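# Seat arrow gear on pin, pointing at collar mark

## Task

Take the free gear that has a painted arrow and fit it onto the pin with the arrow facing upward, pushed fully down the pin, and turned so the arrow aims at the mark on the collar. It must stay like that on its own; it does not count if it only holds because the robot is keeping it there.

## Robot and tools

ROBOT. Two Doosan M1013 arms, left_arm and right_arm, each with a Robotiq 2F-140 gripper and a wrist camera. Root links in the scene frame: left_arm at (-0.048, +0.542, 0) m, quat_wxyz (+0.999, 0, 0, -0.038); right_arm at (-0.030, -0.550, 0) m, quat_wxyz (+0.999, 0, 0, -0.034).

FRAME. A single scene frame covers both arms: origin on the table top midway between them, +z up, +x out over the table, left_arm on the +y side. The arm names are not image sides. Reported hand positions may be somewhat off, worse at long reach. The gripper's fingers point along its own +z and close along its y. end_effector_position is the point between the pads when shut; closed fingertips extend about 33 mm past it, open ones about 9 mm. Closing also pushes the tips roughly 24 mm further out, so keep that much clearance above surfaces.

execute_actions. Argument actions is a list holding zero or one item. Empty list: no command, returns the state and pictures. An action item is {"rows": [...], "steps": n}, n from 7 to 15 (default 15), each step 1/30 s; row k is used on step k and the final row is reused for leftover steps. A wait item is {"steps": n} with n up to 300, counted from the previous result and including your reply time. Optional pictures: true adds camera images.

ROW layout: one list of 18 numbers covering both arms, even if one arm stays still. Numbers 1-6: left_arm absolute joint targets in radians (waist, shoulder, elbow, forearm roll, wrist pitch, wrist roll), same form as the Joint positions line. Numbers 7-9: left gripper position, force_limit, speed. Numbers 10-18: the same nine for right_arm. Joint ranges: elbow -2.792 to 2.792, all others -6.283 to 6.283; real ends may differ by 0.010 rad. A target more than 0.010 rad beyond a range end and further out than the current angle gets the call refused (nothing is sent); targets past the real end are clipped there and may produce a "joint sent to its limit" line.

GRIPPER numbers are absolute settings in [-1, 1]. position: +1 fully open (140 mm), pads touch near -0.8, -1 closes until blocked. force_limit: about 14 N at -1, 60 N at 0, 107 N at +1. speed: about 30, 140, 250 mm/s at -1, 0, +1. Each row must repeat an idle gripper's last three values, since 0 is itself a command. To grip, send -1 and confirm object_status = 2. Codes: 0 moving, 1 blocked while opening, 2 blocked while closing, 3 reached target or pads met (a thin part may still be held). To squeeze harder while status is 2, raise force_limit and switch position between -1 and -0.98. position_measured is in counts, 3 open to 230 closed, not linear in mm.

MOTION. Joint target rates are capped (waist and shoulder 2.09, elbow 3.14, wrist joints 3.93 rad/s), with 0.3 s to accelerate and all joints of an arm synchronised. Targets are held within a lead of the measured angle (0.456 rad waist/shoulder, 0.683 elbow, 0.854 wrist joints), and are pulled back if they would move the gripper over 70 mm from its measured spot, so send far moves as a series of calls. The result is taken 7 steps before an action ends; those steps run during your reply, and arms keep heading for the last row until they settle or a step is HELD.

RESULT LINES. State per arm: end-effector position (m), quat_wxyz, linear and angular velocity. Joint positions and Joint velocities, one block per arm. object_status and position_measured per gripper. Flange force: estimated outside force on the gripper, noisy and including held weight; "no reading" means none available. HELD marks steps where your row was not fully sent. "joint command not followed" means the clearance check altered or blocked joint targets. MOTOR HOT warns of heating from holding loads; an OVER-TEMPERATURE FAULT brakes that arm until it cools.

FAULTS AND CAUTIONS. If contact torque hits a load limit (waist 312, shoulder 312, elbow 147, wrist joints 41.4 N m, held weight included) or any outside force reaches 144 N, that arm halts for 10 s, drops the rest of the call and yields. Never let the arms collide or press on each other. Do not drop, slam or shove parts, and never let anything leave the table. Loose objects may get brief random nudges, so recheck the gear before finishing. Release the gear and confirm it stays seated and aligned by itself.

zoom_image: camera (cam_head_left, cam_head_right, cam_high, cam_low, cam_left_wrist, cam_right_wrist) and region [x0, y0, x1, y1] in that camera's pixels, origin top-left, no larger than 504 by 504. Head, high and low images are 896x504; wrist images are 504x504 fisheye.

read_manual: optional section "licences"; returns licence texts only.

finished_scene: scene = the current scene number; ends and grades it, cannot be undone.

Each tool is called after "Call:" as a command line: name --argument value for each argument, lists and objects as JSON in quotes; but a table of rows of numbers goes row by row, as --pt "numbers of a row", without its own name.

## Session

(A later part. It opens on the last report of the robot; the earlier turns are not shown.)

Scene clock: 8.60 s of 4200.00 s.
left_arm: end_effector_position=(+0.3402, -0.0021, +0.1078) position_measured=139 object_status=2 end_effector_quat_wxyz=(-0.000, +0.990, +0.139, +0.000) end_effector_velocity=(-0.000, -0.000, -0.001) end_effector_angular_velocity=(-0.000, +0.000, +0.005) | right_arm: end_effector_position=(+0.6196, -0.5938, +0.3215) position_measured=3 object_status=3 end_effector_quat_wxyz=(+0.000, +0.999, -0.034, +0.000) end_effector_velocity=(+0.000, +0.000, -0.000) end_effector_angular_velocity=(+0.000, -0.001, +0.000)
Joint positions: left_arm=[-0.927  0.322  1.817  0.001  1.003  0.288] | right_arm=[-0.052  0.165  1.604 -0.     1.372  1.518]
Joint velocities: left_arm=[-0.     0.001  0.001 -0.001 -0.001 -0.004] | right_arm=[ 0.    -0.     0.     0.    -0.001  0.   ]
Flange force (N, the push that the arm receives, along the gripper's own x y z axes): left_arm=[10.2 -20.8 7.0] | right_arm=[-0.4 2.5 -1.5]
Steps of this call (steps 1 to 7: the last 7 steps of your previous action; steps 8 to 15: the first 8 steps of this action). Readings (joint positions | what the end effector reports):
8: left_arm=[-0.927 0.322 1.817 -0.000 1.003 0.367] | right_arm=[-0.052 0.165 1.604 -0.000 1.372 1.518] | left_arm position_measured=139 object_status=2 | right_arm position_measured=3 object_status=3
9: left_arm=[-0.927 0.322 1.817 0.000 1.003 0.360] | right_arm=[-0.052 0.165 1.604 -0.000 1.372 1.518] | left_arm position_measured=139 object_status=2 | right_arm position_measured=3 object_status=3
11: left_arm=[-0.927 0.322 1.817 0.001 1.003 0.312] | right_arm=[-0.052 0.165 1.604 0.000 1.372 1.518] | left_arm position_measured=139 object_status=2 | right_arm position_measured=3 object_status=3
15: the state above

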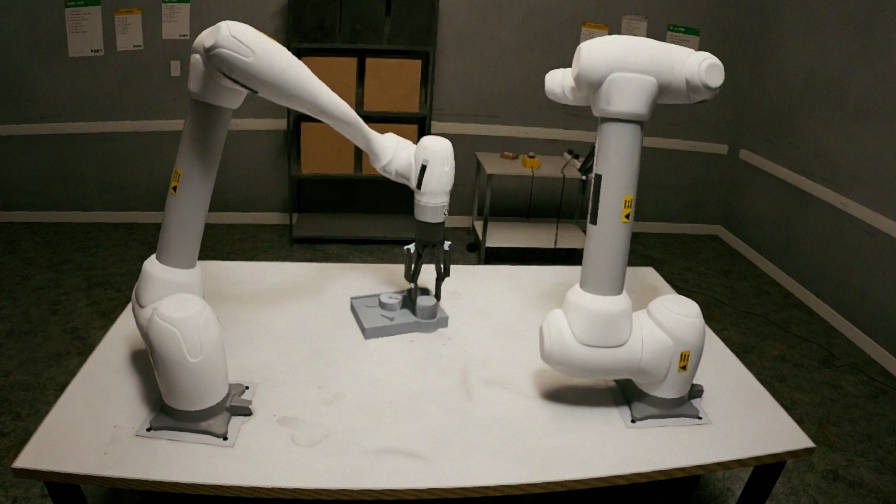

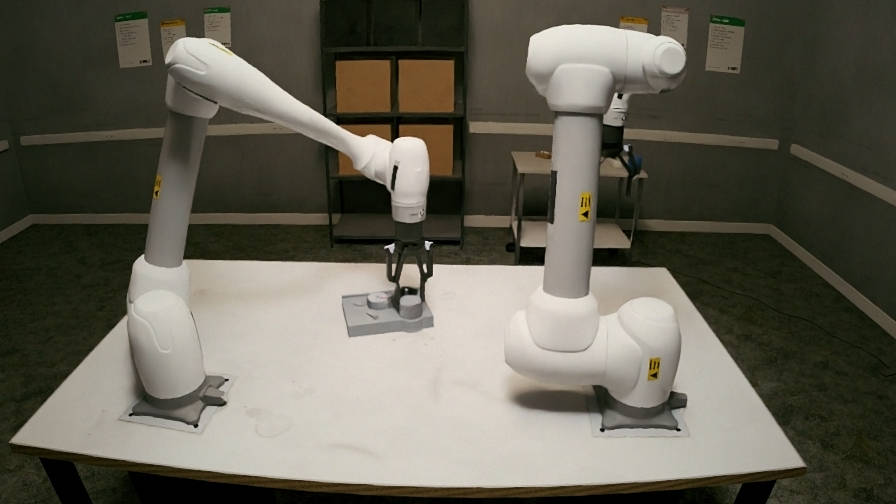

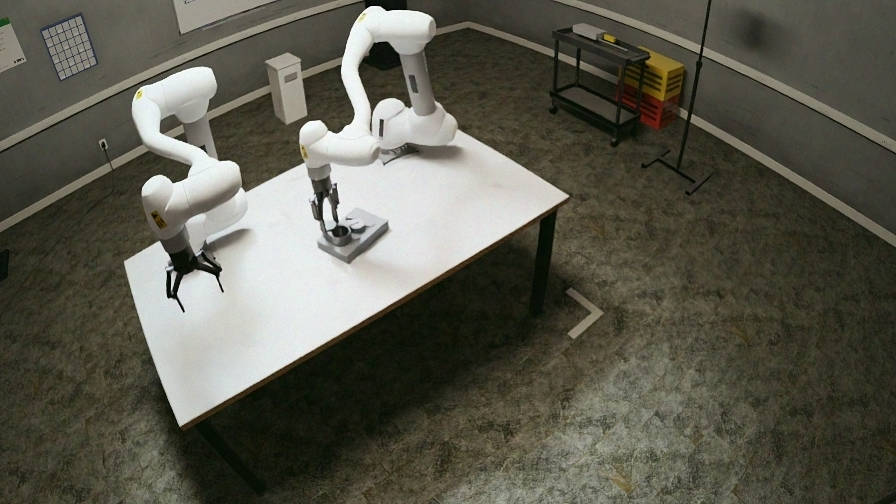

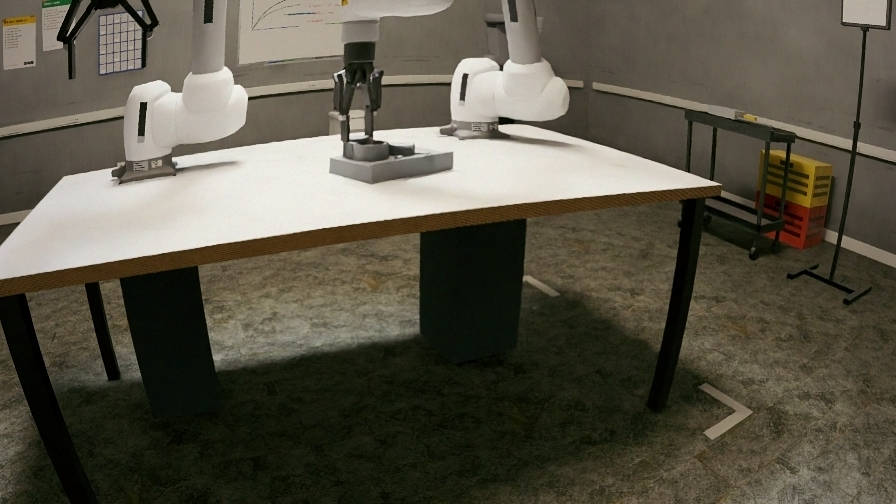

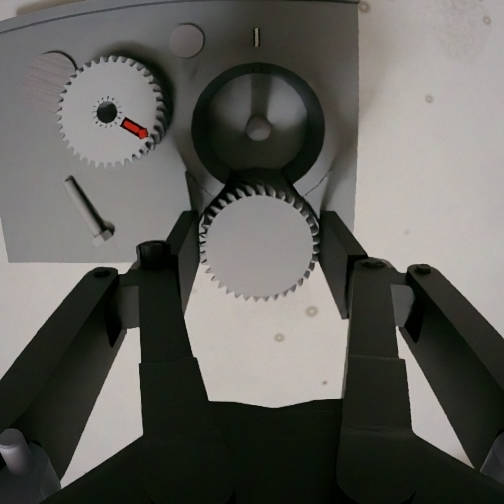

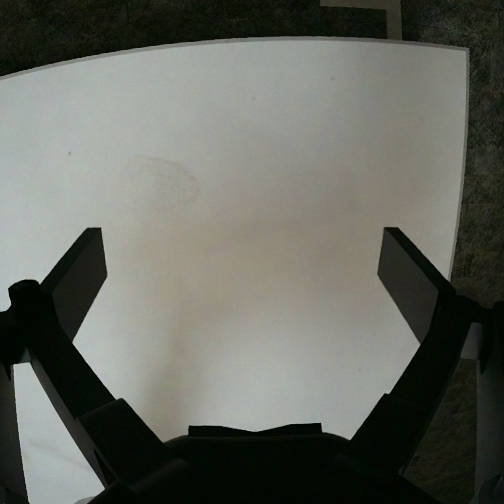

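Call:
execute_actions --actions '[{"rows":[[-0.9274,0.3218,1.8168,0,1.003,0.2874,1,-0.6,0,-0.052,0.165,1.604,0,1.372,1.518,1,0,0],[-0.9274,0.3218,1.8168,0,1.003,0.2874,1,-0.6,0,-0.052,0.165,1.604,0,1.372,1.518,1,0,0],[-0.9274,0.3218,1.8168,0,1.003,0.2874,1,-0.6,0,-0.052,0.165,1.604,0,1.372,1.518,1,0,0],[-0.9274,0.2872,1.7767,0,1.0777,0.2,1,-0.6,0,-0.052,0.165,1.604,0,1.372,1.518,1,0,0]],"steps":12}]'

Call:
execute_actions --actions '[{"rows":[[-0.9274,-0.0127,2.2797,0,0.3746,-1.5708,1,-0.6,0,-0.052,0.165,1.604,0,1.372,1.518,1,0,0]]}]'

Call:
execute_actions --actions '[{"steps":25}]' --pictures true

Call:
zoom_image --camera "cam_left_wrist" --region '[180, 170, 340, 330]'

Scene clock: 9.47 s of 4200.00 s.
left_arm: end_effector_position=(+0.3397, -0.0022, +0.1103) position_measured=113 object_status=0 end_effector_quat_wxyz=(-0.000, +0.990, +0.143, -0.001) end_effector_velocity=(-0.004, +0.006, +0.171) end_effector_angular_velocity=(+0.039, +0.024, +0.395) | right_arm: end_effector_position=(+0.6196, -0.5938, +0.3215) position_measured=3 object_status=3 end_effector_quat_wxyz=(+0.000, +0.999, -0.034, +0.000) end_effector_velocity=(-0.000, -0.001, -0.000) end_effector_angular_velocity=(-0.000, +0.001, -0.001)
Joint positions: left_arm=[-0.927  0.319  1.814 -0.001  1.009  0.28 ] | right_arm=[-0.052  0.165  1.604 -0.     1.372  1.518]
Joint velocities: left_arm=[-0.    -0.141 -0.163  0.001  0.349 -0.396] | right_arm=[-0.001  0.     0.    -0.     0.001  0.   ]
Flange force (N, the push that the arm receives, along the gripper's own x y z axes): left_arm=[-1.1 5.1 8.0] | right_arm=[-2.9 0.6 -2.8]
Steps of this call (steps 1 to 7: the last 7 steps of your previous action; steps 8 to 15: the robot went on to your last target; steps 16 to 21: nothing new was sent; steps 22 to 26: the first 5 steps of this action). Readings (joint positions | what the end effector reports):
22: left_arm=[-0.927 0.322 1.817 0.000 1.003 0.287] | right_arm=[-0.052 0.165 1.604 -0.000 1.372 1.518] | left_arm position_measured=139 object_status=0 | right_arm position_measured=3 object_status=3
23: left_arm=[-0.927 0.322 1.817 -0.001 1.002 0.287] | right_arm=[-0.052 0.165 1.604 -0.000 1.372 1.518] | left_arm position_measured=139 object_status=0 | right_arm position_measured=3 object_status=3
25: left_arm=[-0.927 0.322 1.817 -0.001 1.002 0.287] | right_arm=[-0.052 0.165 1.604 -0.000 1.372 1.518] | left_arm position_measured=120 object_status=0 | right_arm position_measured=3 object_status=3
26: the state above

Scene clock: 9.97 s of 4200.00 s.
left_arm: end_effector_position=(+0.3242, +0.0226, +0.1333) position_measured=3 object_status=0 end_effector_quat_wxyz=(+0.097, +0.932, +0.348, +0.021) end_effector_velocity=(-0.145, +0.228, -0.100) end_effector_angular_velocity=(-1.611, -0.333, +2.894) | right_arm: end_effector_position=(+0.6196, -0.5938, +0.3215) position_measured=3 object_status=3 end_effector_quat_wxyz=(+0.000, +0.999, -0.034, +0.000) end_effector_velocity=(+0.001, -0.001, +0.001) end_effector_angular_velocity=(-0.000, -0.002, -0.001)
Joint positions: left_arm=[-0.927  0.168  1.979 -0.     0.795 -0.148] | right_arm=[-0.052  0.165  1.604 -0.     1.372  1.518]
Joint velocities: left_arm=[ 0.001 -0.945  1.583 -0.001 -2.176 -2.952] | right_arm=[-0.001  0.    -0.001 -0.    -0.001  0.   ]
Flange force (N, the push that the arm receives, along the gripper's own x y z axes): left_arm=[-6.7 0.4 3.5] | right_arm=[-0.5 2.7 -3.0]
Steps of this call (steps 1 to 7: the last 7 steps of your previous action; steps 8 to 15: the first 8 steps of this action). Readings (joint positions | what the end effector reports):
8: left_arm=[-0.927 0.287 1.777 -0.000 1.078 0.200] | right_arm=[-0.052 0.165 1.604 -0.000 1.372 1.518] | left_arm position_measured=52 object_status=0 | right_arm position_measured=3 object_status=3
9: left_arm=[-0.927 0.285 1.781 -0.000 1.072 0.193] | right_arm=[-0.052 0.165 1.604 -0.000 1.372 1.518] | left_arm position_measured=45 object_status=0 | right_arm position_measured=3 object_status=3
11: left_arm=[-0.927 0.265 1.815 -0.000 1.025 0.137] | right_arm=[-0.052 0.165 1.604 -0.000 1.372 1.518] | left_arm position_measured=29 object_status=0 | right_arm position_measured=3 object_status=3
15: the state above

Scene clock: 10.80 s of 4200.00 s.
left_arm: end_effector_position=(+0.2933, +0.0711, +0.1221) position_measured=3 object_status=3 end_effector_quat_wxyz=(+0.217, +0.466, +0.849, -0.119) end_effector_velocity=(+0.000, +0.000, -0.000) end_effector_angular_velocity=(-0.000, -0.001, -0.000) | right_arm: end_effector_position=(+0.6196, -0.5938, +0.3215) position_measured=3 object_status=3 end_effector_quat_wxyz=(+0.000, +0.999, -0.034, +0.000) end_effector_velocity=(-0.000, +0.000, -0.000) end_effector_angular_velocity=(+0.001, +0.001, -0.000)
Joint positions: left_arm=[-0.927 -0.013  2.28  -0.     0.375 -1.571] | right_arm=[-0.052  0.165  1.604 -0.     1.372  1.518]
Joint velocities: left_arm=[ 0.     0.     0.     0.    -0.001  0.   ] | right_arm=[-0.     0.     0.001  0.     0.001 -0.   ]
Flange force (N, the push that the arm receives, along the gripper's own x y z axes): left_arm=[-1.7 -7.7 6.2] | right_arm=[-2.0 2.2 -3.4]
Kept back: nothing.
Steps of this call (steps 1 to 7: the last 7 steps of your previous action; steps 8 to 25: the robot went on to your last target). Readings (joint positions | what the end effector reports):
1: left_arm=[-0.927 0.137 2.031 -0.000 0.724 -0.256] | right_arm=[-0.052 0.165 1.604 -0.000 1.372 1.518] | left_arm position_measured=3 object_status=0 | right_arm position_measured=3 object_status=3
2: left_arm=[-0.927 0.109 2.077 -0.000 0.659 -0.377] | right_arm=[-0.052 0.165 1.604 -0.000 1.372 1.518] | left_arm position_measured=3 object_status=0 | right_arm position_measured=3 object_status=3
4: left_arm=[-0.927 0.064 2.152 -0.000 0.554 -0.629] | right_arm=[-0.052 0.165 1.604 -0.000 1.372 1.518] | left_arm position_measured=3 object_status=0 | right_arm position_measured=3 object_status=3
8: left_arm=[-0.927 0.016 2.232 -0.000 0.441 -1.122] | right_arm=[-0.052 0.165 1.604 -0.000 1.372 1.518] | left_arm position_measured=3 object_status=3 | right_arm position_measured=3 object_status=3
25: the state above

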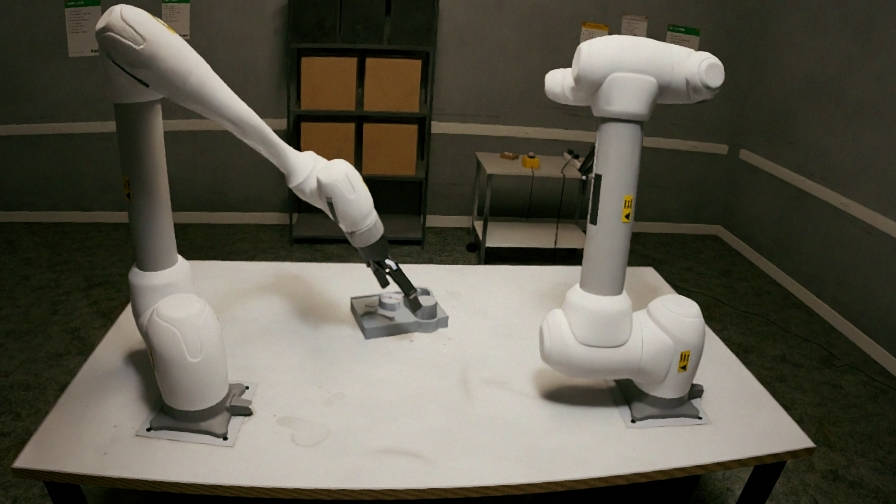

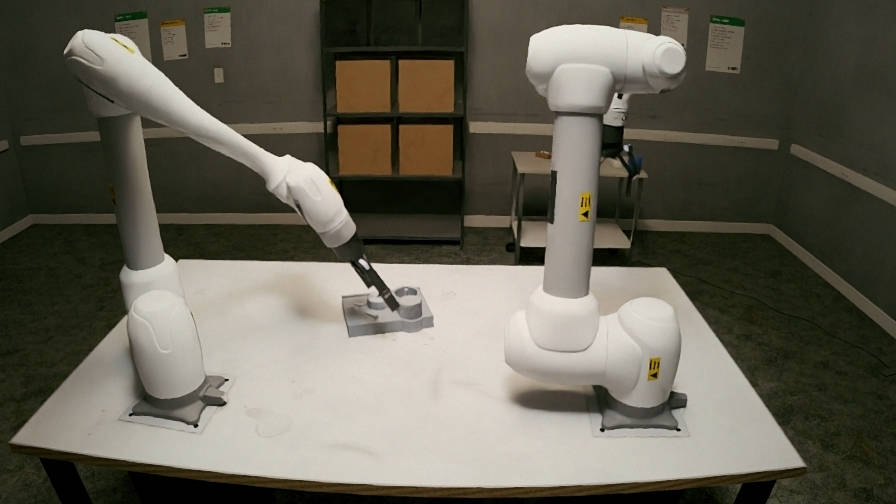

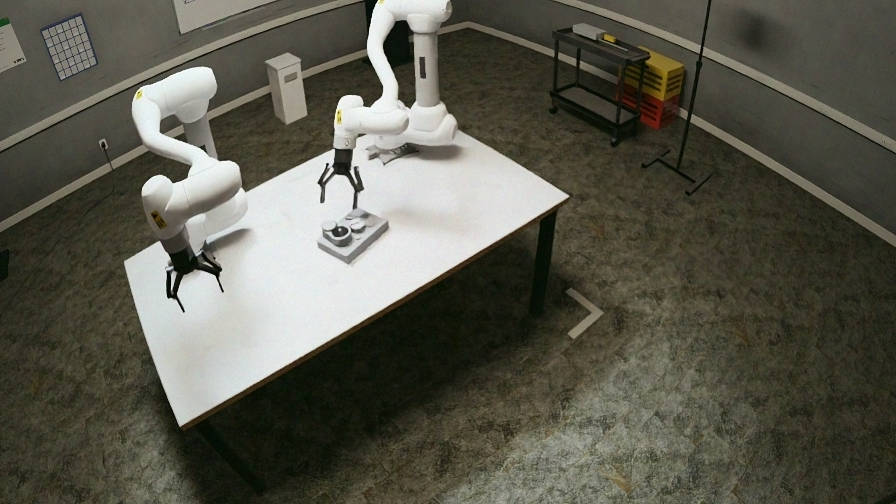

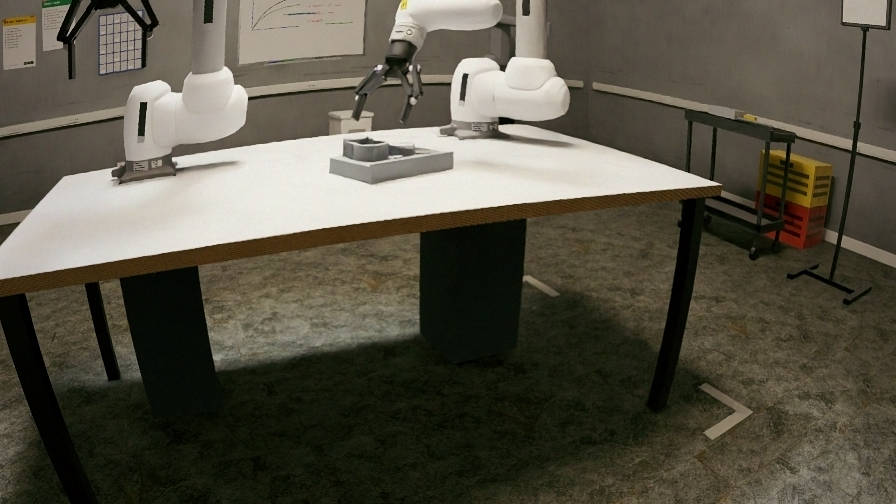

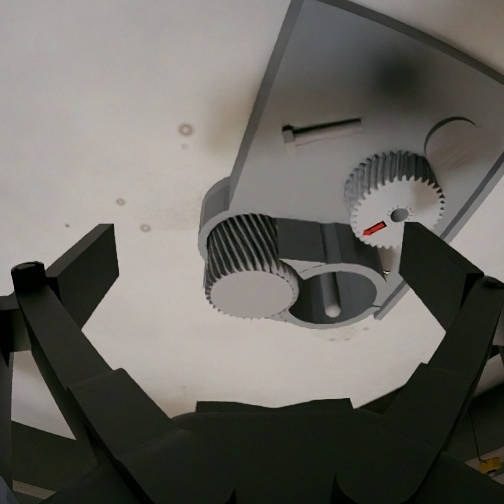

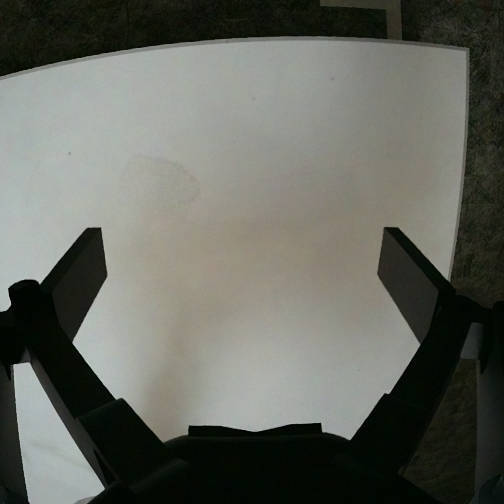

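Region (180, 170, 340, 330) of cam_left_wrist's 504x504 image, scaled by 3.150, with more detail than that image has.

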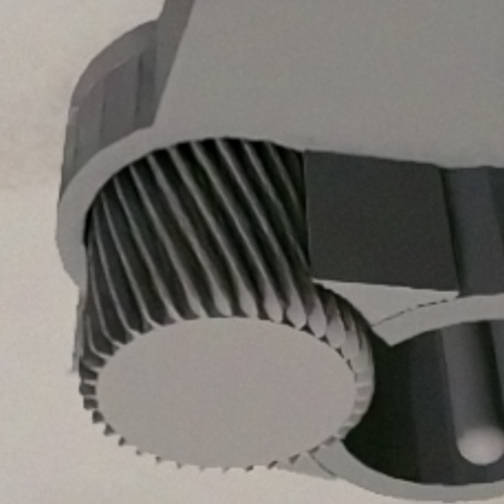

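Call:
zoom_image --camera "cam_left_wrist" --region '[200, 205, 300, 285]'

Region (200, 205, 300, 285) of cam_left_wrist's 504x504 image, scaled by 5.040, with more detail than that image has; it fills the top 403 rows of this view, and the rest is white.

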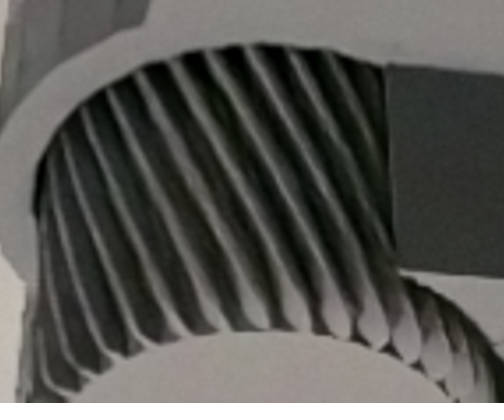

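Call:
execute_actions --actions '[{"rows":[[-0.8484,0.324,1.7462,0,1.0714,0.3664,1,-0.6,0,-0.052,0.165,1.604,0,1.372,1.518,1,0,0]]}]'

Call:
execute_actions --actions '[{"rows":[[-0.8484,0.324,1.7462,0,1.0714,0.3664,-0.52,-0.6,1,-0.052,0.165,1.604,0,1.372,1.518,1,0,0]]}]'

Call:
execute_actions --actions '[{"steps":15}]' --pictures true

Scene clock: 12.07 s of 4200.00 s.
left_arm: end_effector_position=(+0.3345, +0.0421, +0.1265) position_measured=3 object_status=3 end_effector_quat_wxyz=(+0.145, +0.606, +0.780, -0.047) end_effector_velocity=(+0.284, -0.178, +0.042) end_effector_angular_velocity=(+1.604, +0.020, -2.582) | right_arm: end_effector_position=(+0.6196, -0.5938, +0.3215) position_measured=3 object_status=3 end_effector_quat_wxyz=(+0.000, +0.999, -0.034, +0.000) end_effector_velocity=(+0.000, +0.001, -0.000) end_effector_angular_velocity=(+0.000, +0.001, +0.001)
Joint positions: left_arm=[-0.897  0.118  2.072  0.     0.645 -1.223] | right_arm=[-0.052  0.165  1.604 -0.     1.372  1.518]
Joint velocities: left_arm=[ 0.213  0.916 -1.451  0.002  1.871  2.93 ] | right_arm=[ 0.001  0.    -0.     0.     0.    -0.   ]
Flange force (N, the push that the arm receives, along the gripper's own x y z axes): left_arm=[-5.9 -2.7 6.7] | right_arm=[-2.5 0.9 -2.3]
Steps of this call (steps 1 to 15: the robot went on to your last target; steps 16 to 30: nothing new was sent; steps 31 to 38: the first 8 steps of this action). Readings (joint positions | what the end effector reports):
31: left_arm=[-0.927 -0.013 2.280 -0.000 0.375 -1.571] | right_arm=[-0.052 0.165 1.604 -0.000 1.372 1.518] | left_arm position_measured=3 object_status=3 | right_arm position_measured=3 object_status=3
32: left_arm=[-0.927 -0.010 2.276 0.000 0.380 -1.564] | right_arm=[-0.052 0.165 1.604 -0.000 1.372 1.518] | left_arm position_measured=3 object_status=3 | right_arm position_measured=3 object_status=3
34: left_arm=[-0.922 0.012 2.241 0.000 0.426 -1.508] | right_arm=[-0.052 0.165 1.604 -0.000 1.372 1.518] | left_arm position_measured=3 object_status=3 | right_arm position_measured=3 object_status=3
38: the state above

Scene clock: 12.57 s of 4200.00 s.
left_arm: end_effector_position=(+0.3939, +0.0137, +0.1399) position_measured=89 object_status=0 end_effector_quat_wxyz=(+0.001, +0.987, +0.159, +0.000) end_effector_velocity=(+0.012, -0.004, +0.005) end_effector_angular_velocity=(+0.054, +0.038, -0.978) | right_arm: end_effector_position=(+0.6196, -0.5938, +0.3215) position_measured=3 object_status=3 end_effector_quat_wxyz=(+0.000, +0.999, -0.034, +0.000) end_effector_velocity=(+0.000, -0.000, -0.000) end_effector_angular_velocity=(-0.000, -0.001, -0.001)
Joint positions: left_arm=[-0.849  0.323  1.748  0.     1.069  0.326] | right_arm=[-0.052  0.165  1.604 -0.     1.372  1.518]
Joint velocities: left_arm=[ 0.009  0.044 -0.071  0.001  0.093  0.987] | right_arm=[-0.001  0.    -0.    -0.    -0.001  0.   ]
Flange force (N, the push that the arm receives, along the gripper's own x y z axes): left_arm=[-5.2 1.2 0.6] | right_arm=[-0.7 0.6 -2.9]
Steps of this call (steps 1 to 7: the last 7 steps of your previous action; steps 8 to 15: the first 8 steps of this action). Readings (joint positions | what the end effector reports):
8: left_arm=[-0.857 0.287 1.804 0.000 0.996 -0.255] | right_arm=[-0.052 0.165 1.604 -0.000 1.372 1.518] | left_arm position_measured=3 object_status=0 | right_arm position_measured=3 object_status=3
9: left_arm=[-0.855 0.295 1.791 0.000 1.013 -0.133] | right_arm=[-0.052 0.165 1.604 -0.000 1.372 1.518] | left_arm position_measured=8 object_status=0 | right_arm position_measured=3 object_status=3
11: left_arm=[-0.852 0.309 1.771 0.000 1.040 0.076] | right_arm=[-0.052 0.165 1.604 0.000 1.372 1.518] | left_arm position_measured=35 object_status=0 | right_arm position_measured=3 object_status=3
15: the state above

Scene clock: 13.07 s of 4200.00 s.
left_arm: end_effector_position=(+0.3942, +0.0136, +0.1400) position_measured=195 object_status=3 end_effector_quat_wxyz=(-0.000, +0.990, +0.139, +0.000) end_effector_velocity=(-0.002, -0.000, -0.000) end_effector_angular_velocity=(+0.002, +0.001, -0.003) | right_arm: end_effector_position=(+0.6196, -0.5938, +0.3215) position_measured=3 object_status=3 end_effector_quat_wxyz=(+0.000, +0.999, -0.034, +0.000) end_effector_velocity=(+0.000, -0.001, -0.000) end_effector_angular_velocity=(-0.000, +0.000, -0.001)
Joint positions: left_arm=[-0.848  0.324  1.746  0.     1.071  0.366] | right_arm=[-0.052  0.165  1.604 -0.     1.372  1.518]
Joint velocities: left_arm=[-0.003 -0.     0.001  0.     0.001 -0.   ] | right_arm=[-0.001  0.001 -0.    -0.     0.     0.   ]
Flange force (N, the push that the arm receives, along the gripper's own x y z axes): left_arm=[-3.9 4.4 3.3] | right_arm=[-3.5 0.6 -2.6]
Kept back: nothing.
Steps of this call (steps 1 to 7: the last 7 steps of your previous action; steps 8 to 15: the robot went on to your last target). Readings (joint positions | what the end effector reports):
1: left_arm=[-0.848 0.324 1.747 0.000 1.071 0.352] | right_arm=[-0.052 0.165 1.604 -0.000 1.372 1.518] | left_arm position_measured=102 object_status=0 | right_arm position_measured=3 object_status=3
2: left_arm=[-0.848 0.324 1.746 0.000 1.071 0.364] | right_arm=[-0.052 0.165 1.604 -0.000 1.372 1.518] | left_arm position_measured=116 object_status=0 | right_arm position_measured=3 object_status=3
4: left_arm=[-0.848 0.324 1.746 0.000 1.071 0.366] | right_arm=[-0.052 0.165 1.604 -0.000 1.372 1.518] | left_arm position_measured=143 object_status=0 | right_arm position_measured=3 object_status=3
8: left_arm=[-0.848 0.324 1.746 0.000 1.071 0.366] | right_arm=[-0.052 0.165 1.604 -0.000 1.372 1.518] | left_arm position_measured=193 object_status=0 | right_arm position_measured=3 object_status=3
15: the state above

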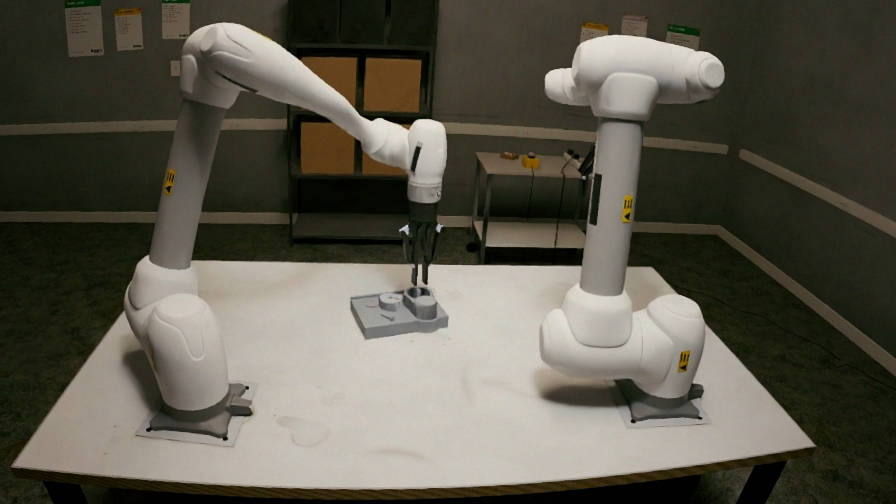

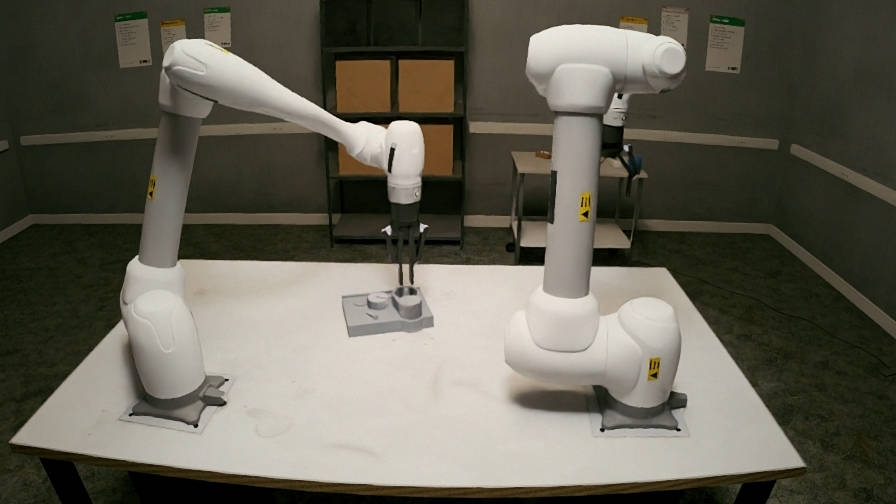

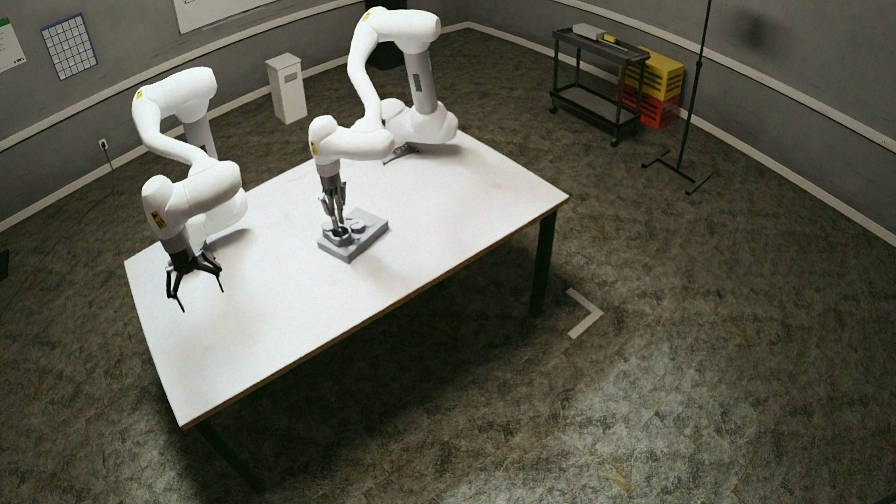

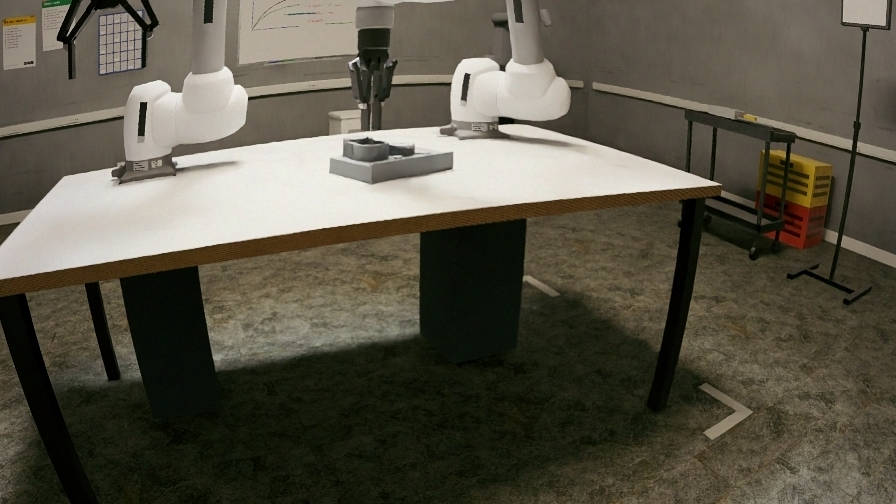

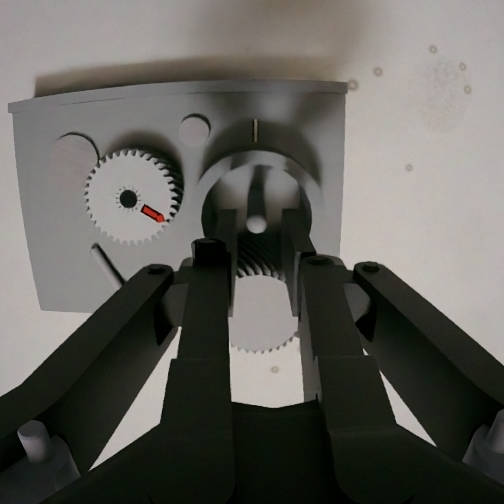

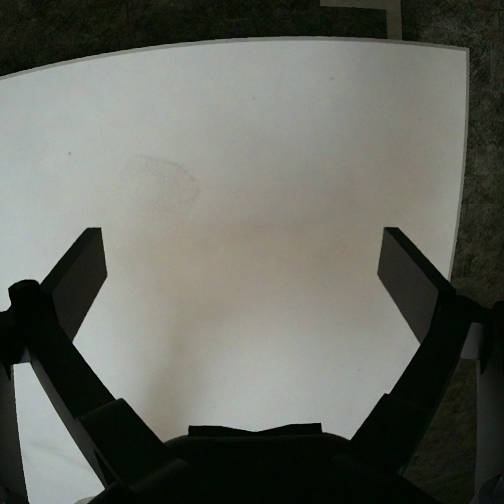

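Call:
execute_actions --actions '[{"rows":[[-0.8484,0.3757,1.7975,0,0.9684,0.3664,-0.59,-0.6,0,-0.052,0.165,1.604,0,1.372,1.518,1,0,0]],"steps":12}]'

Call:
execute_actions --actions '[{"rows":[[-0.8484,0.3971,1.8136,0,0.9309,0.3664,-0.59,-0.6,0,-0.052,0.165,1.604,0,1.372,1.518,1,0,0]]}]' --pictures true

Scene clock: 13.67 s of 4200.00 s.
left_arm: end_effector_position=(+0.3939, +0.0140, +0.0883) position_measured=204 object_status=0 end_effector_quat_wxyz=(-0.001, +0.990, +0.140, -0.001) end_effector_velocity=(-0.023, +0.025, -0.378) end_effector_angular_velocity=(+0.043, +0.040, +0.001) | right_arm: end_effector_position=(+0.6196, -0.5938, +0.3215) position_measured=3 object_status=3 end_effector_quat_wxyz=(+0.000, +0.999, -0.034, +0.000) end_effector_velocity=(+0.001, +0.001, +0.000) end_effector_angular_velocity=(-0.000, -0.001, +0.002)
Joint positions: left_arm=[-0.848  0.368  1.79  -0.     0.985  0.366] | right_arm=[-0.052  0.165  1.604 -0.     1.372  1.518]
Joint velocities: left_arm=[-0.003  0.327  0.329 -0.007 -0.598  0.   ] | right_arm=[ 0.002  0.    -0.001 -0.    -0.     0.   ]
Flange force (N, the push that the arm receives, along the gripper's own x y z axes): left_arm=[-4.0 8.9 12.5] | right_arm=[-0.6 2.0 -2.5]
Steps of this call (steps 1 to 13: the robot went on to your last target; steps 14 to 18: the first 5 steps of this action). Readings (joint positions | what the end effector reports):
14: left_arm=[-0.848 0.324 1.746 0.000 1.071 0.366] | right_arm=[-0.052 0.165 1.604 -0.000 1.372 1.518] | left_arm position_measured=195 object_status=0 | right_arm position_measured=3 object_status=3
15: left_arm=[-0.848 0.327 1.749 0.000 1.065 0.366] | right_arm=[-0.052 0.165 1.604 -0.000 1.372 1.518] | left_arm position_measured=198 object_status=0 | right_arm position_measured=3 object_status=3
17: left_arm=[-0.848 0.354 1.776 0.000 1.011 0.366] | right_arm=[-0.052 0.165 1.604 -0.000 1.372 1.518] | left_arm position_measured=204 object_status=0 | right_arm position_measured=3 object_status=3
18: the state above

Scene clock: 14.17 s of 4200.00 s.
left_arm: end_effector_position=(+0.3943, +0.0137, +0.0579) position_measured=204 object_status=3 end_effector_quat_wxyz=(-0.000, +0.990, +0.139, +0.000) end_effector_velocity=(+0.001, -0.001, +0.001) end_effector_angular_velocity=(-0.003, +0.001, +0.002) | right_arm: end_effector_position=(+0.6196, -0.5938, +0.3215) position_measured=3 object_status=3 end_effector_quat_wxyz=(+0.000, +0.999, -0.034, +0.000) end_effector_velocity=(-0.000, +0.000, -0.000) end_effector_angular_velocity=(+0.000, +0.000, +0.000)
Joint positions: left_arm=[-0.848  0.397  1.814  0.     0.931  0.366] | right_arm=[-0.052  0.165  1.604 -0.     1.372  1.518]
Joint velocities: left_arm=[ 0.001 -0.    -0.002 -0.003  0.001  0.001] | right_arm=[ 0.    -0.     0.001  0.    -0.    -0.   ]
Flange force (N, the push that the arm receives, along the gripper's own x y z axes): left_arm=[-2.4 4.2 2.2] | right_arm=[-1.2 2.4 -1.9]
Steps of this call (steps 1 to 7: the last 7 steps of your previous action; steps 8 to 15: the first 8 steps of this action). Readings (joint positions | what the end effector reports):
8: left_arm=[-0.848 0.376 1.797 -0.000 0.968 0.366] | right_arm=[-0.052 0.165 1.604 -0.000 1.372 1.518] | left_arm position_measured=204 object_status=0 | right_arm position_measured=3 object_status=3
9: left_arm=[-0.848 0.379 1.799 0.000 0.961 0.366] | right_arm=[-0.052 0.165 1.604 -0.000 1.372 1.518] | left_arm position_measured=204 object_status=3 | right_arm position_measured=3 object_status=3
11: left_arm=[-0.848 0.396 1.813 0.000 0.934 0.366] | right_arm=[-0.052 0.165 1.604 0.000 1.372 1.518] | left_arm position_measured=204 object_status=3 | right_arm position_measured=3 object_status=3
15: the state above

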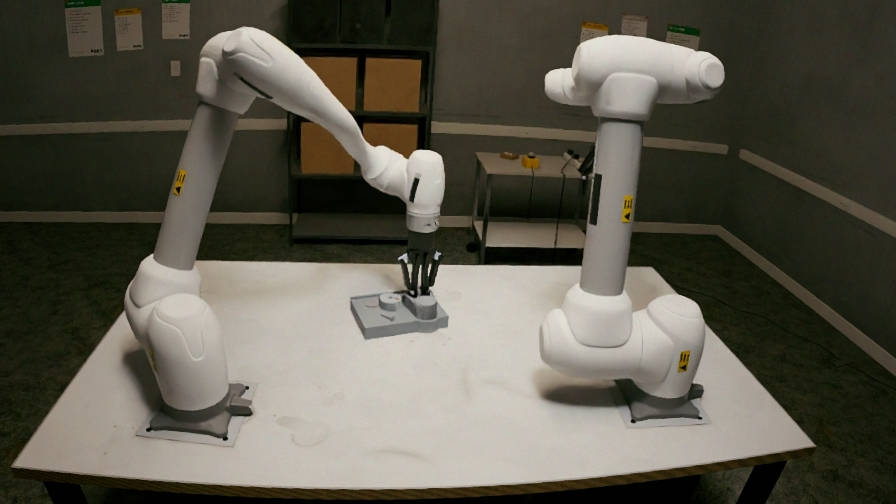

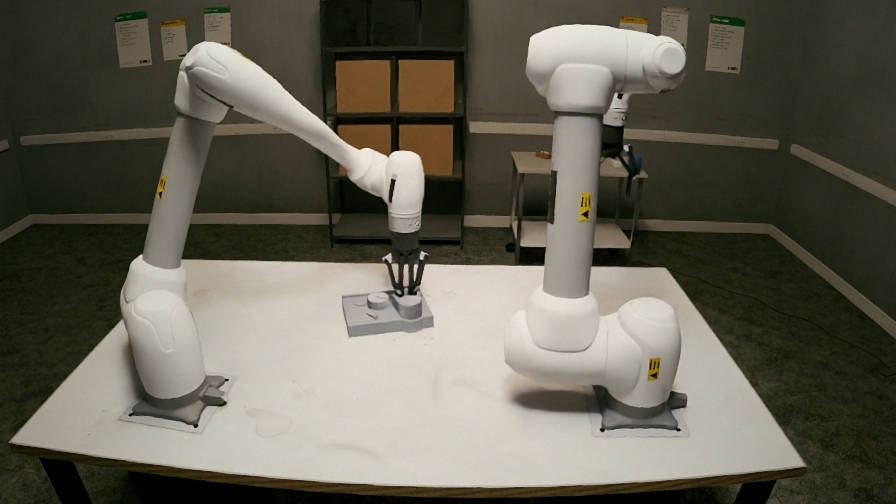

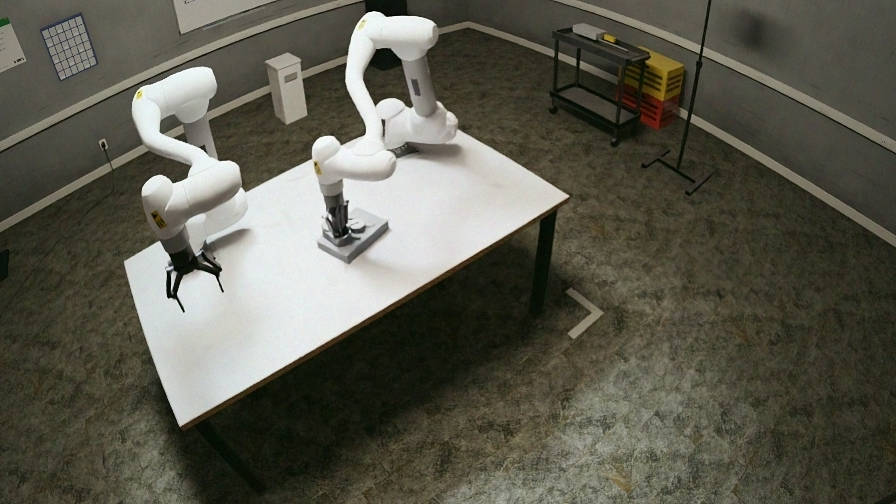

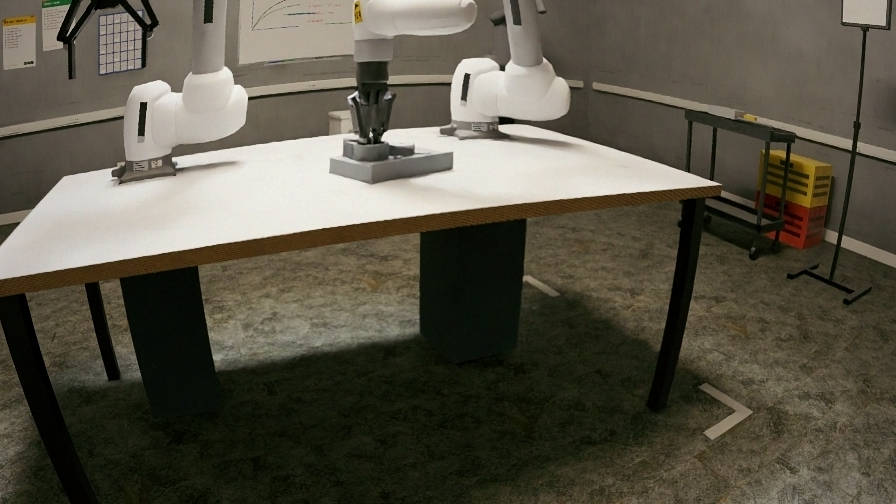

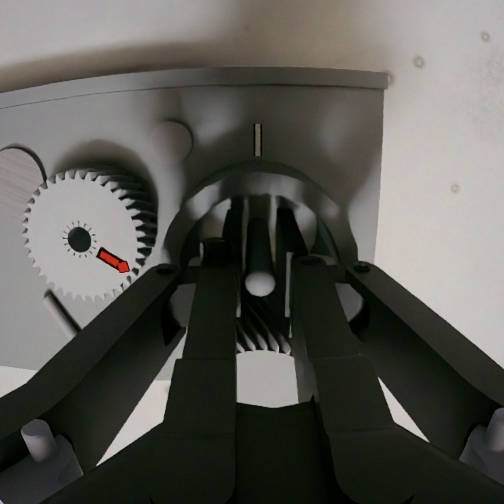

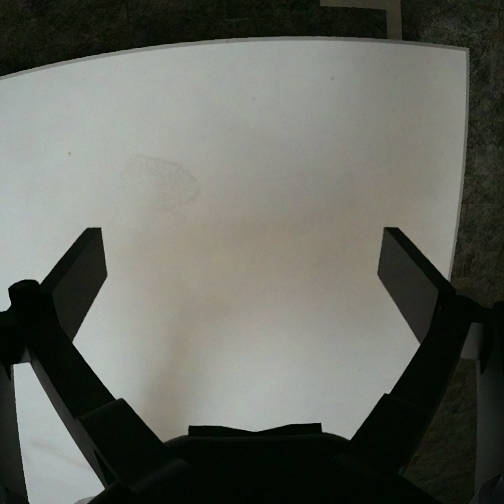

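Call:
execute_actions --actions '[{"rows":[[-0.8484,0.400,1.8158,0,0.9258,0.3664,-0.645,-0.6,0,-0.052,0.165,1.604,0,1.372,1.518,1,0,0],[-0.8484,0.404,1.8186,0,0.919,0.3664,-0.645,-0.6,0,-0.052,0.165,1.604,0,1.372,1.518,1,0,0]]}]'

Call:
execute_actions --actions '[{"rows":[[-0.8484,0.4058,1.8199,0,0.9159,0.3664,-0.645,-0.6,0,-0.052,0.165,1.604,0,1.372,1.518,1,0,0]],"steps":12}]'

Scene clock: 15.20 s of 4200.00 s.
left_arm: end_effector_position=(+0.3943, +0.0136, +0.0510) position_measured=211 object_status=0 end_effector_quat_wxyz=(+0.000, +0.990, +0.139, +0.000) end_effector_velocity=(-0.001, -0.001, +0.001) end_effector_angular_velocity=(-0.002, +0.000, -0.001) | right_arm: end_effector_position=(+0.6196, -0.5938, +0.3215) position_measured=3 object_status=3 end_effector_quat_wxyz=(+0.000, +0.999, -0.034, +0.000) end_effector_velocity=(+0.000, +0.000, -0.001) end_effector_angular_velocity=(-0.000, -0.000, +0.001)
Joint positions: left_arm=[-0.848  0.404  1.819 -0.     0.919  0.366] | right_arm=[-0.052  0.165  1.604 -0.     1.372  1.518]
Joint velocities: left_arm=[-0.002 -0.001  0.    -0.002 -0.001 -0.   ] | right_arm=[ 0.001  0.     0.001 -0.    -0.001 -0.   ]
Flange force (N, the push that the arm receives, along the gripper's own x y z axes): left_arm=[-8.5 -13.2 -7.3] | right_arm=[-1.3 0.5 -2.1]
Steps of this call (steps 1 to 7: the last 7 steps of your previous action; steps 8 to 15: the robot went on to your last target; steps 16 to 23: nothing new was sent; steps 24 to 31: the first 8 steps of this action). Readings (joint positions | what the end effector reports):
24: left_arm=[-0.848 0.397 1.814 -0.000 0.931 0.366] | right_arm=[-0.052 0.165 1.604 -0.000 1.372 1.518] | left_arm position_measured=204 object_status=0 | right_arm position_measured=3 object_status=3
25: left_arm=[-0.848 0.398 1.814 -0.000 0.929 0.366] | right_arm=[-0.052 0.165 1.604 -0.000 1.372 1.518] | left_arm position_measured=206 object_status=0 | right_arm position_measured=3 object_status=3
27: left_arm=[-0.848 0.403 1.818 0.000 0.920 0.366] | right_arm=[-0.052 0.165 1.604 -0.000 1.372 1.518] | left_arm position_measured=210 object_status=0 | right_arm position_measured=3 object_status=3
31: the state above

Scene clock: 15.60 s of 4200.00 s.
left_arm: end_effector_position=(+0.3942, +0.0136, +0.0492) position_measured=211 object_status=3 end_effector_quat_wxyz=(-0.000, +0.990, +0.139, -0.000) end_effector_velocity=(+0.001, +0.001, +0.001) end_effector_angular_velocity=(+0.000, -0.001, +0.001) | right_arm: end_effector_position=(+0.6196, -0.5938, +0.3215) position_measured=3 object_status=3 end_effector_quat_wxyz=(+0.000, +0.999, -0.034, +0.000) end_effector_velocity=(+0.000, -0.000, -0.000) end_effector_angular_velocity=(-0.000, -0.002, -0.001)
Joint positions: left_arm=[-0.848  0.406  1.82  -0.     0.916  0.366] | right_arm=[-0.052  0.165  1.604 -0.     1.372  1.518]
Joint velocities: left_arm=[ 0.002 -0.001  0.001  0.001 -0.     0.001] | right_arm=[-0.    -0.     0.001  0.    -0.003  0.   ]
Flange force (N, the push that the arm receives, along the gripper's own x y z axes): left_arm=[-4.5 -12.5 -7.8] | right_arm=[-0.6 2.2 -2.7]
Steps of this call (steps 1 to 7: the last 7 steps of your previous action; steps 8 to 12: the first 5 steps of this action). Readings (joint positions | what the end effector reports):
8: left_arm=[-0.848 0.404 1.819 -0.000 0.919 0.366] | right_arm=[-0.052 0.165 1.604 -0.000 1.372 1.518] | left_arm position_measured=211 object_status=3 | right_arm position_measured=3 object_status=3
9: left_arm=[-0.848 0.405 1.819 -0.000 0.917 0.366] | right_arm=[-0.052 0.165 1.604 -0.000 1.372 1.518] | left_arm position_measured=211 object_status=3 | right_arm position_measured=3 object_status=3
11: left_arm=[-0.848 0.406 1.820 -0.000 0.916 0.366] | right_arm=[-0.052 0.165 1.604 -0.000 1.372 1.518] | left_arm position_measured=211 object_status=3 | right_arm position_measured=3 object_status=3
12: the state above

Call:
execute_actions --actions '[{"rows":[[-0.848,0.4060,1.8230,0,0.9126,0.3664,-0.645,-0.6,0,-0.052,0.165,1.604,0,1.372,1.518,1,0,0]],"steps":13}]'

Scene clock: 16.03 s of 4200.00 s.
left_arm: end_effector_position=(+0.3937, +0.0143, +0.0476) position_measured=211 object_status=3 end_effector_quat_wxyz=(+0.000, +0.990, +0.139, +0.000) end_effector_velocity=(-0.000, +0.001, -0.002) end_effector_angular_velocity=(+0.004, +0.002, +0.001) | right_arm: end_effector_position=(+0.6196, -0.5938, +0.3215) position_measured=3 object_status=3 end_effector_quat_wxyz=(+0.000, +0.999, -0.034, +0.000) end_effector_velocity=(+0.000, +0.000, -0.000) end_effector_angular_velocity=(+0.000, -0.001, +0.000)
Joint positions: left_arm=[-0.848  0.406  1.823 -0.     0.912  0.366] | right_arm=[-0.052  0.165  1.604 -0.     1.372  1.518]
Joint velocities: left_arm=[ 0.001  0.002  0.001  0.001  0.001 -0.001] | right_arm=[ 0.     0.     0.     0.    -0.002 -0.   ]
Flange force (N, the push that the arm receives, along the gripper's own x y z axes): left_arm=[-1.9 4.7 3.0] | right_arm=[-0.3 0.5 -2.0]
Steps of this call (steps 1 to 7: the last 7 steps of your previous action; steps 8 to 13: the first 6 steps of this action). Readings (joint positions | what the end effector reports):
8: left_arm=[-0.848 0.406 1.820 -0.000 0.916 0.366] | right_arm=[-0.052 0.165 1.604 -0.000 1.372 1.518] | left_arm position_measured=211 object_status=3 | right_arm position_measured=3 object_status=3
9: left_arm=[-0.848 0.406 1.821 0.000 0.914 0.366] | right_arm=[-0.052 0.165 1.604 -0.000 1.372 1.518] | left_arm position_measured=211 object_status=3 | right_arm position_measured=3 object_status=3
11: left_arm=[-0.848 0.406 1.823 -0.000 0.912 0.366] | right_arm=[-0.052 0.165 1.604 -0.000 1.372 1.518] | left_arm position_measured=211 object_status=3 | right_arm position_measured=3 object_status=3
13: the state above

Call:
execute_actions --actions '[{"rows":[[-0.848,0.4076,1.8241,0,0.9099,0.3664,-0.645,-0.6,0,-0.052,0.165,1.604,0,1.372,1.518,1,0,0]],"steps":13}]'

Scene clock: 16.47 s of 4200.00 s.
left_arm: end_effector_position=(+0.3938, +0.0146, +0.0461) position_measured=211 object_status=3 end_effector_quat_wxyz=(-0.000, +0.990, +0.140, -0.000) end_effector_velocity=(+0.000, -0.001, -0.001) end_effector_angular_velocity=(-0.001, +0.000, -0.000) | right_arm: end_effector_position=(+0.6196, -0.5938, +0.3215) position_measured=3 object_status=3 end_effector_quat_wxyz=(+0.000, +0.999, -0.034, +0.000) end_effector_velocity=(+0.001, +0.000, +0.000) end_effector_angular_velocity=(-0.000, -0.002, +0.001)
Joint positions: left_arm=[-0.848  0.408  1.824 -0.     0.91   0.366] | right_arm=[-0.052  0.165  1.604  0.     1.372  1.518]
Joint velocities: left_arm=[ 0.     0.002 -0.    -0.001 -0.002  0.001] | right_arm=[ 0.001  0.    -0.001 -0.    -0.001  0.   ]
Flange force (N, the push that the arm receives, along the gripper's own x y z axes): left_arm=[-3.3 4.9 3.9] | right_arm=[-3.1 1.8 -2.7]
Steps of this call (steps 1 to 7: the last 7 steps of your previous action; steps 8 to 13: the first 6 steps of this action). Readings (joint positions | what the end effector reports):
8: left_arm=[-0.848 0.406 1.823 -0.000 0.912 0.366] | right_arm=[-0.052 0.165 1.604 -0.000 1.372 1.518] | left_arm position_measured=211 object_status=3 | right_arm position_measured=3 object_status=3
9: left_arm=[-0.848 0.407 1.824 -0.000 0.912 0.366] | right_arm=[-0.052 0.165 1.604 -0.000 1.372 1.518] | left_arm position_measured=211 object_status=3 | right_arm position_measured=3 object_status=3
11: left_arm=[-0.848 0.407 1.824 -0.000 0.910 0.366] | right_arm=[-0.052 0.165 1.604 -0.000 1.372 1.518] | left_arm position_measured=211 object_status=3 | right_arm position_measured=3 object_status=3
13: the state above


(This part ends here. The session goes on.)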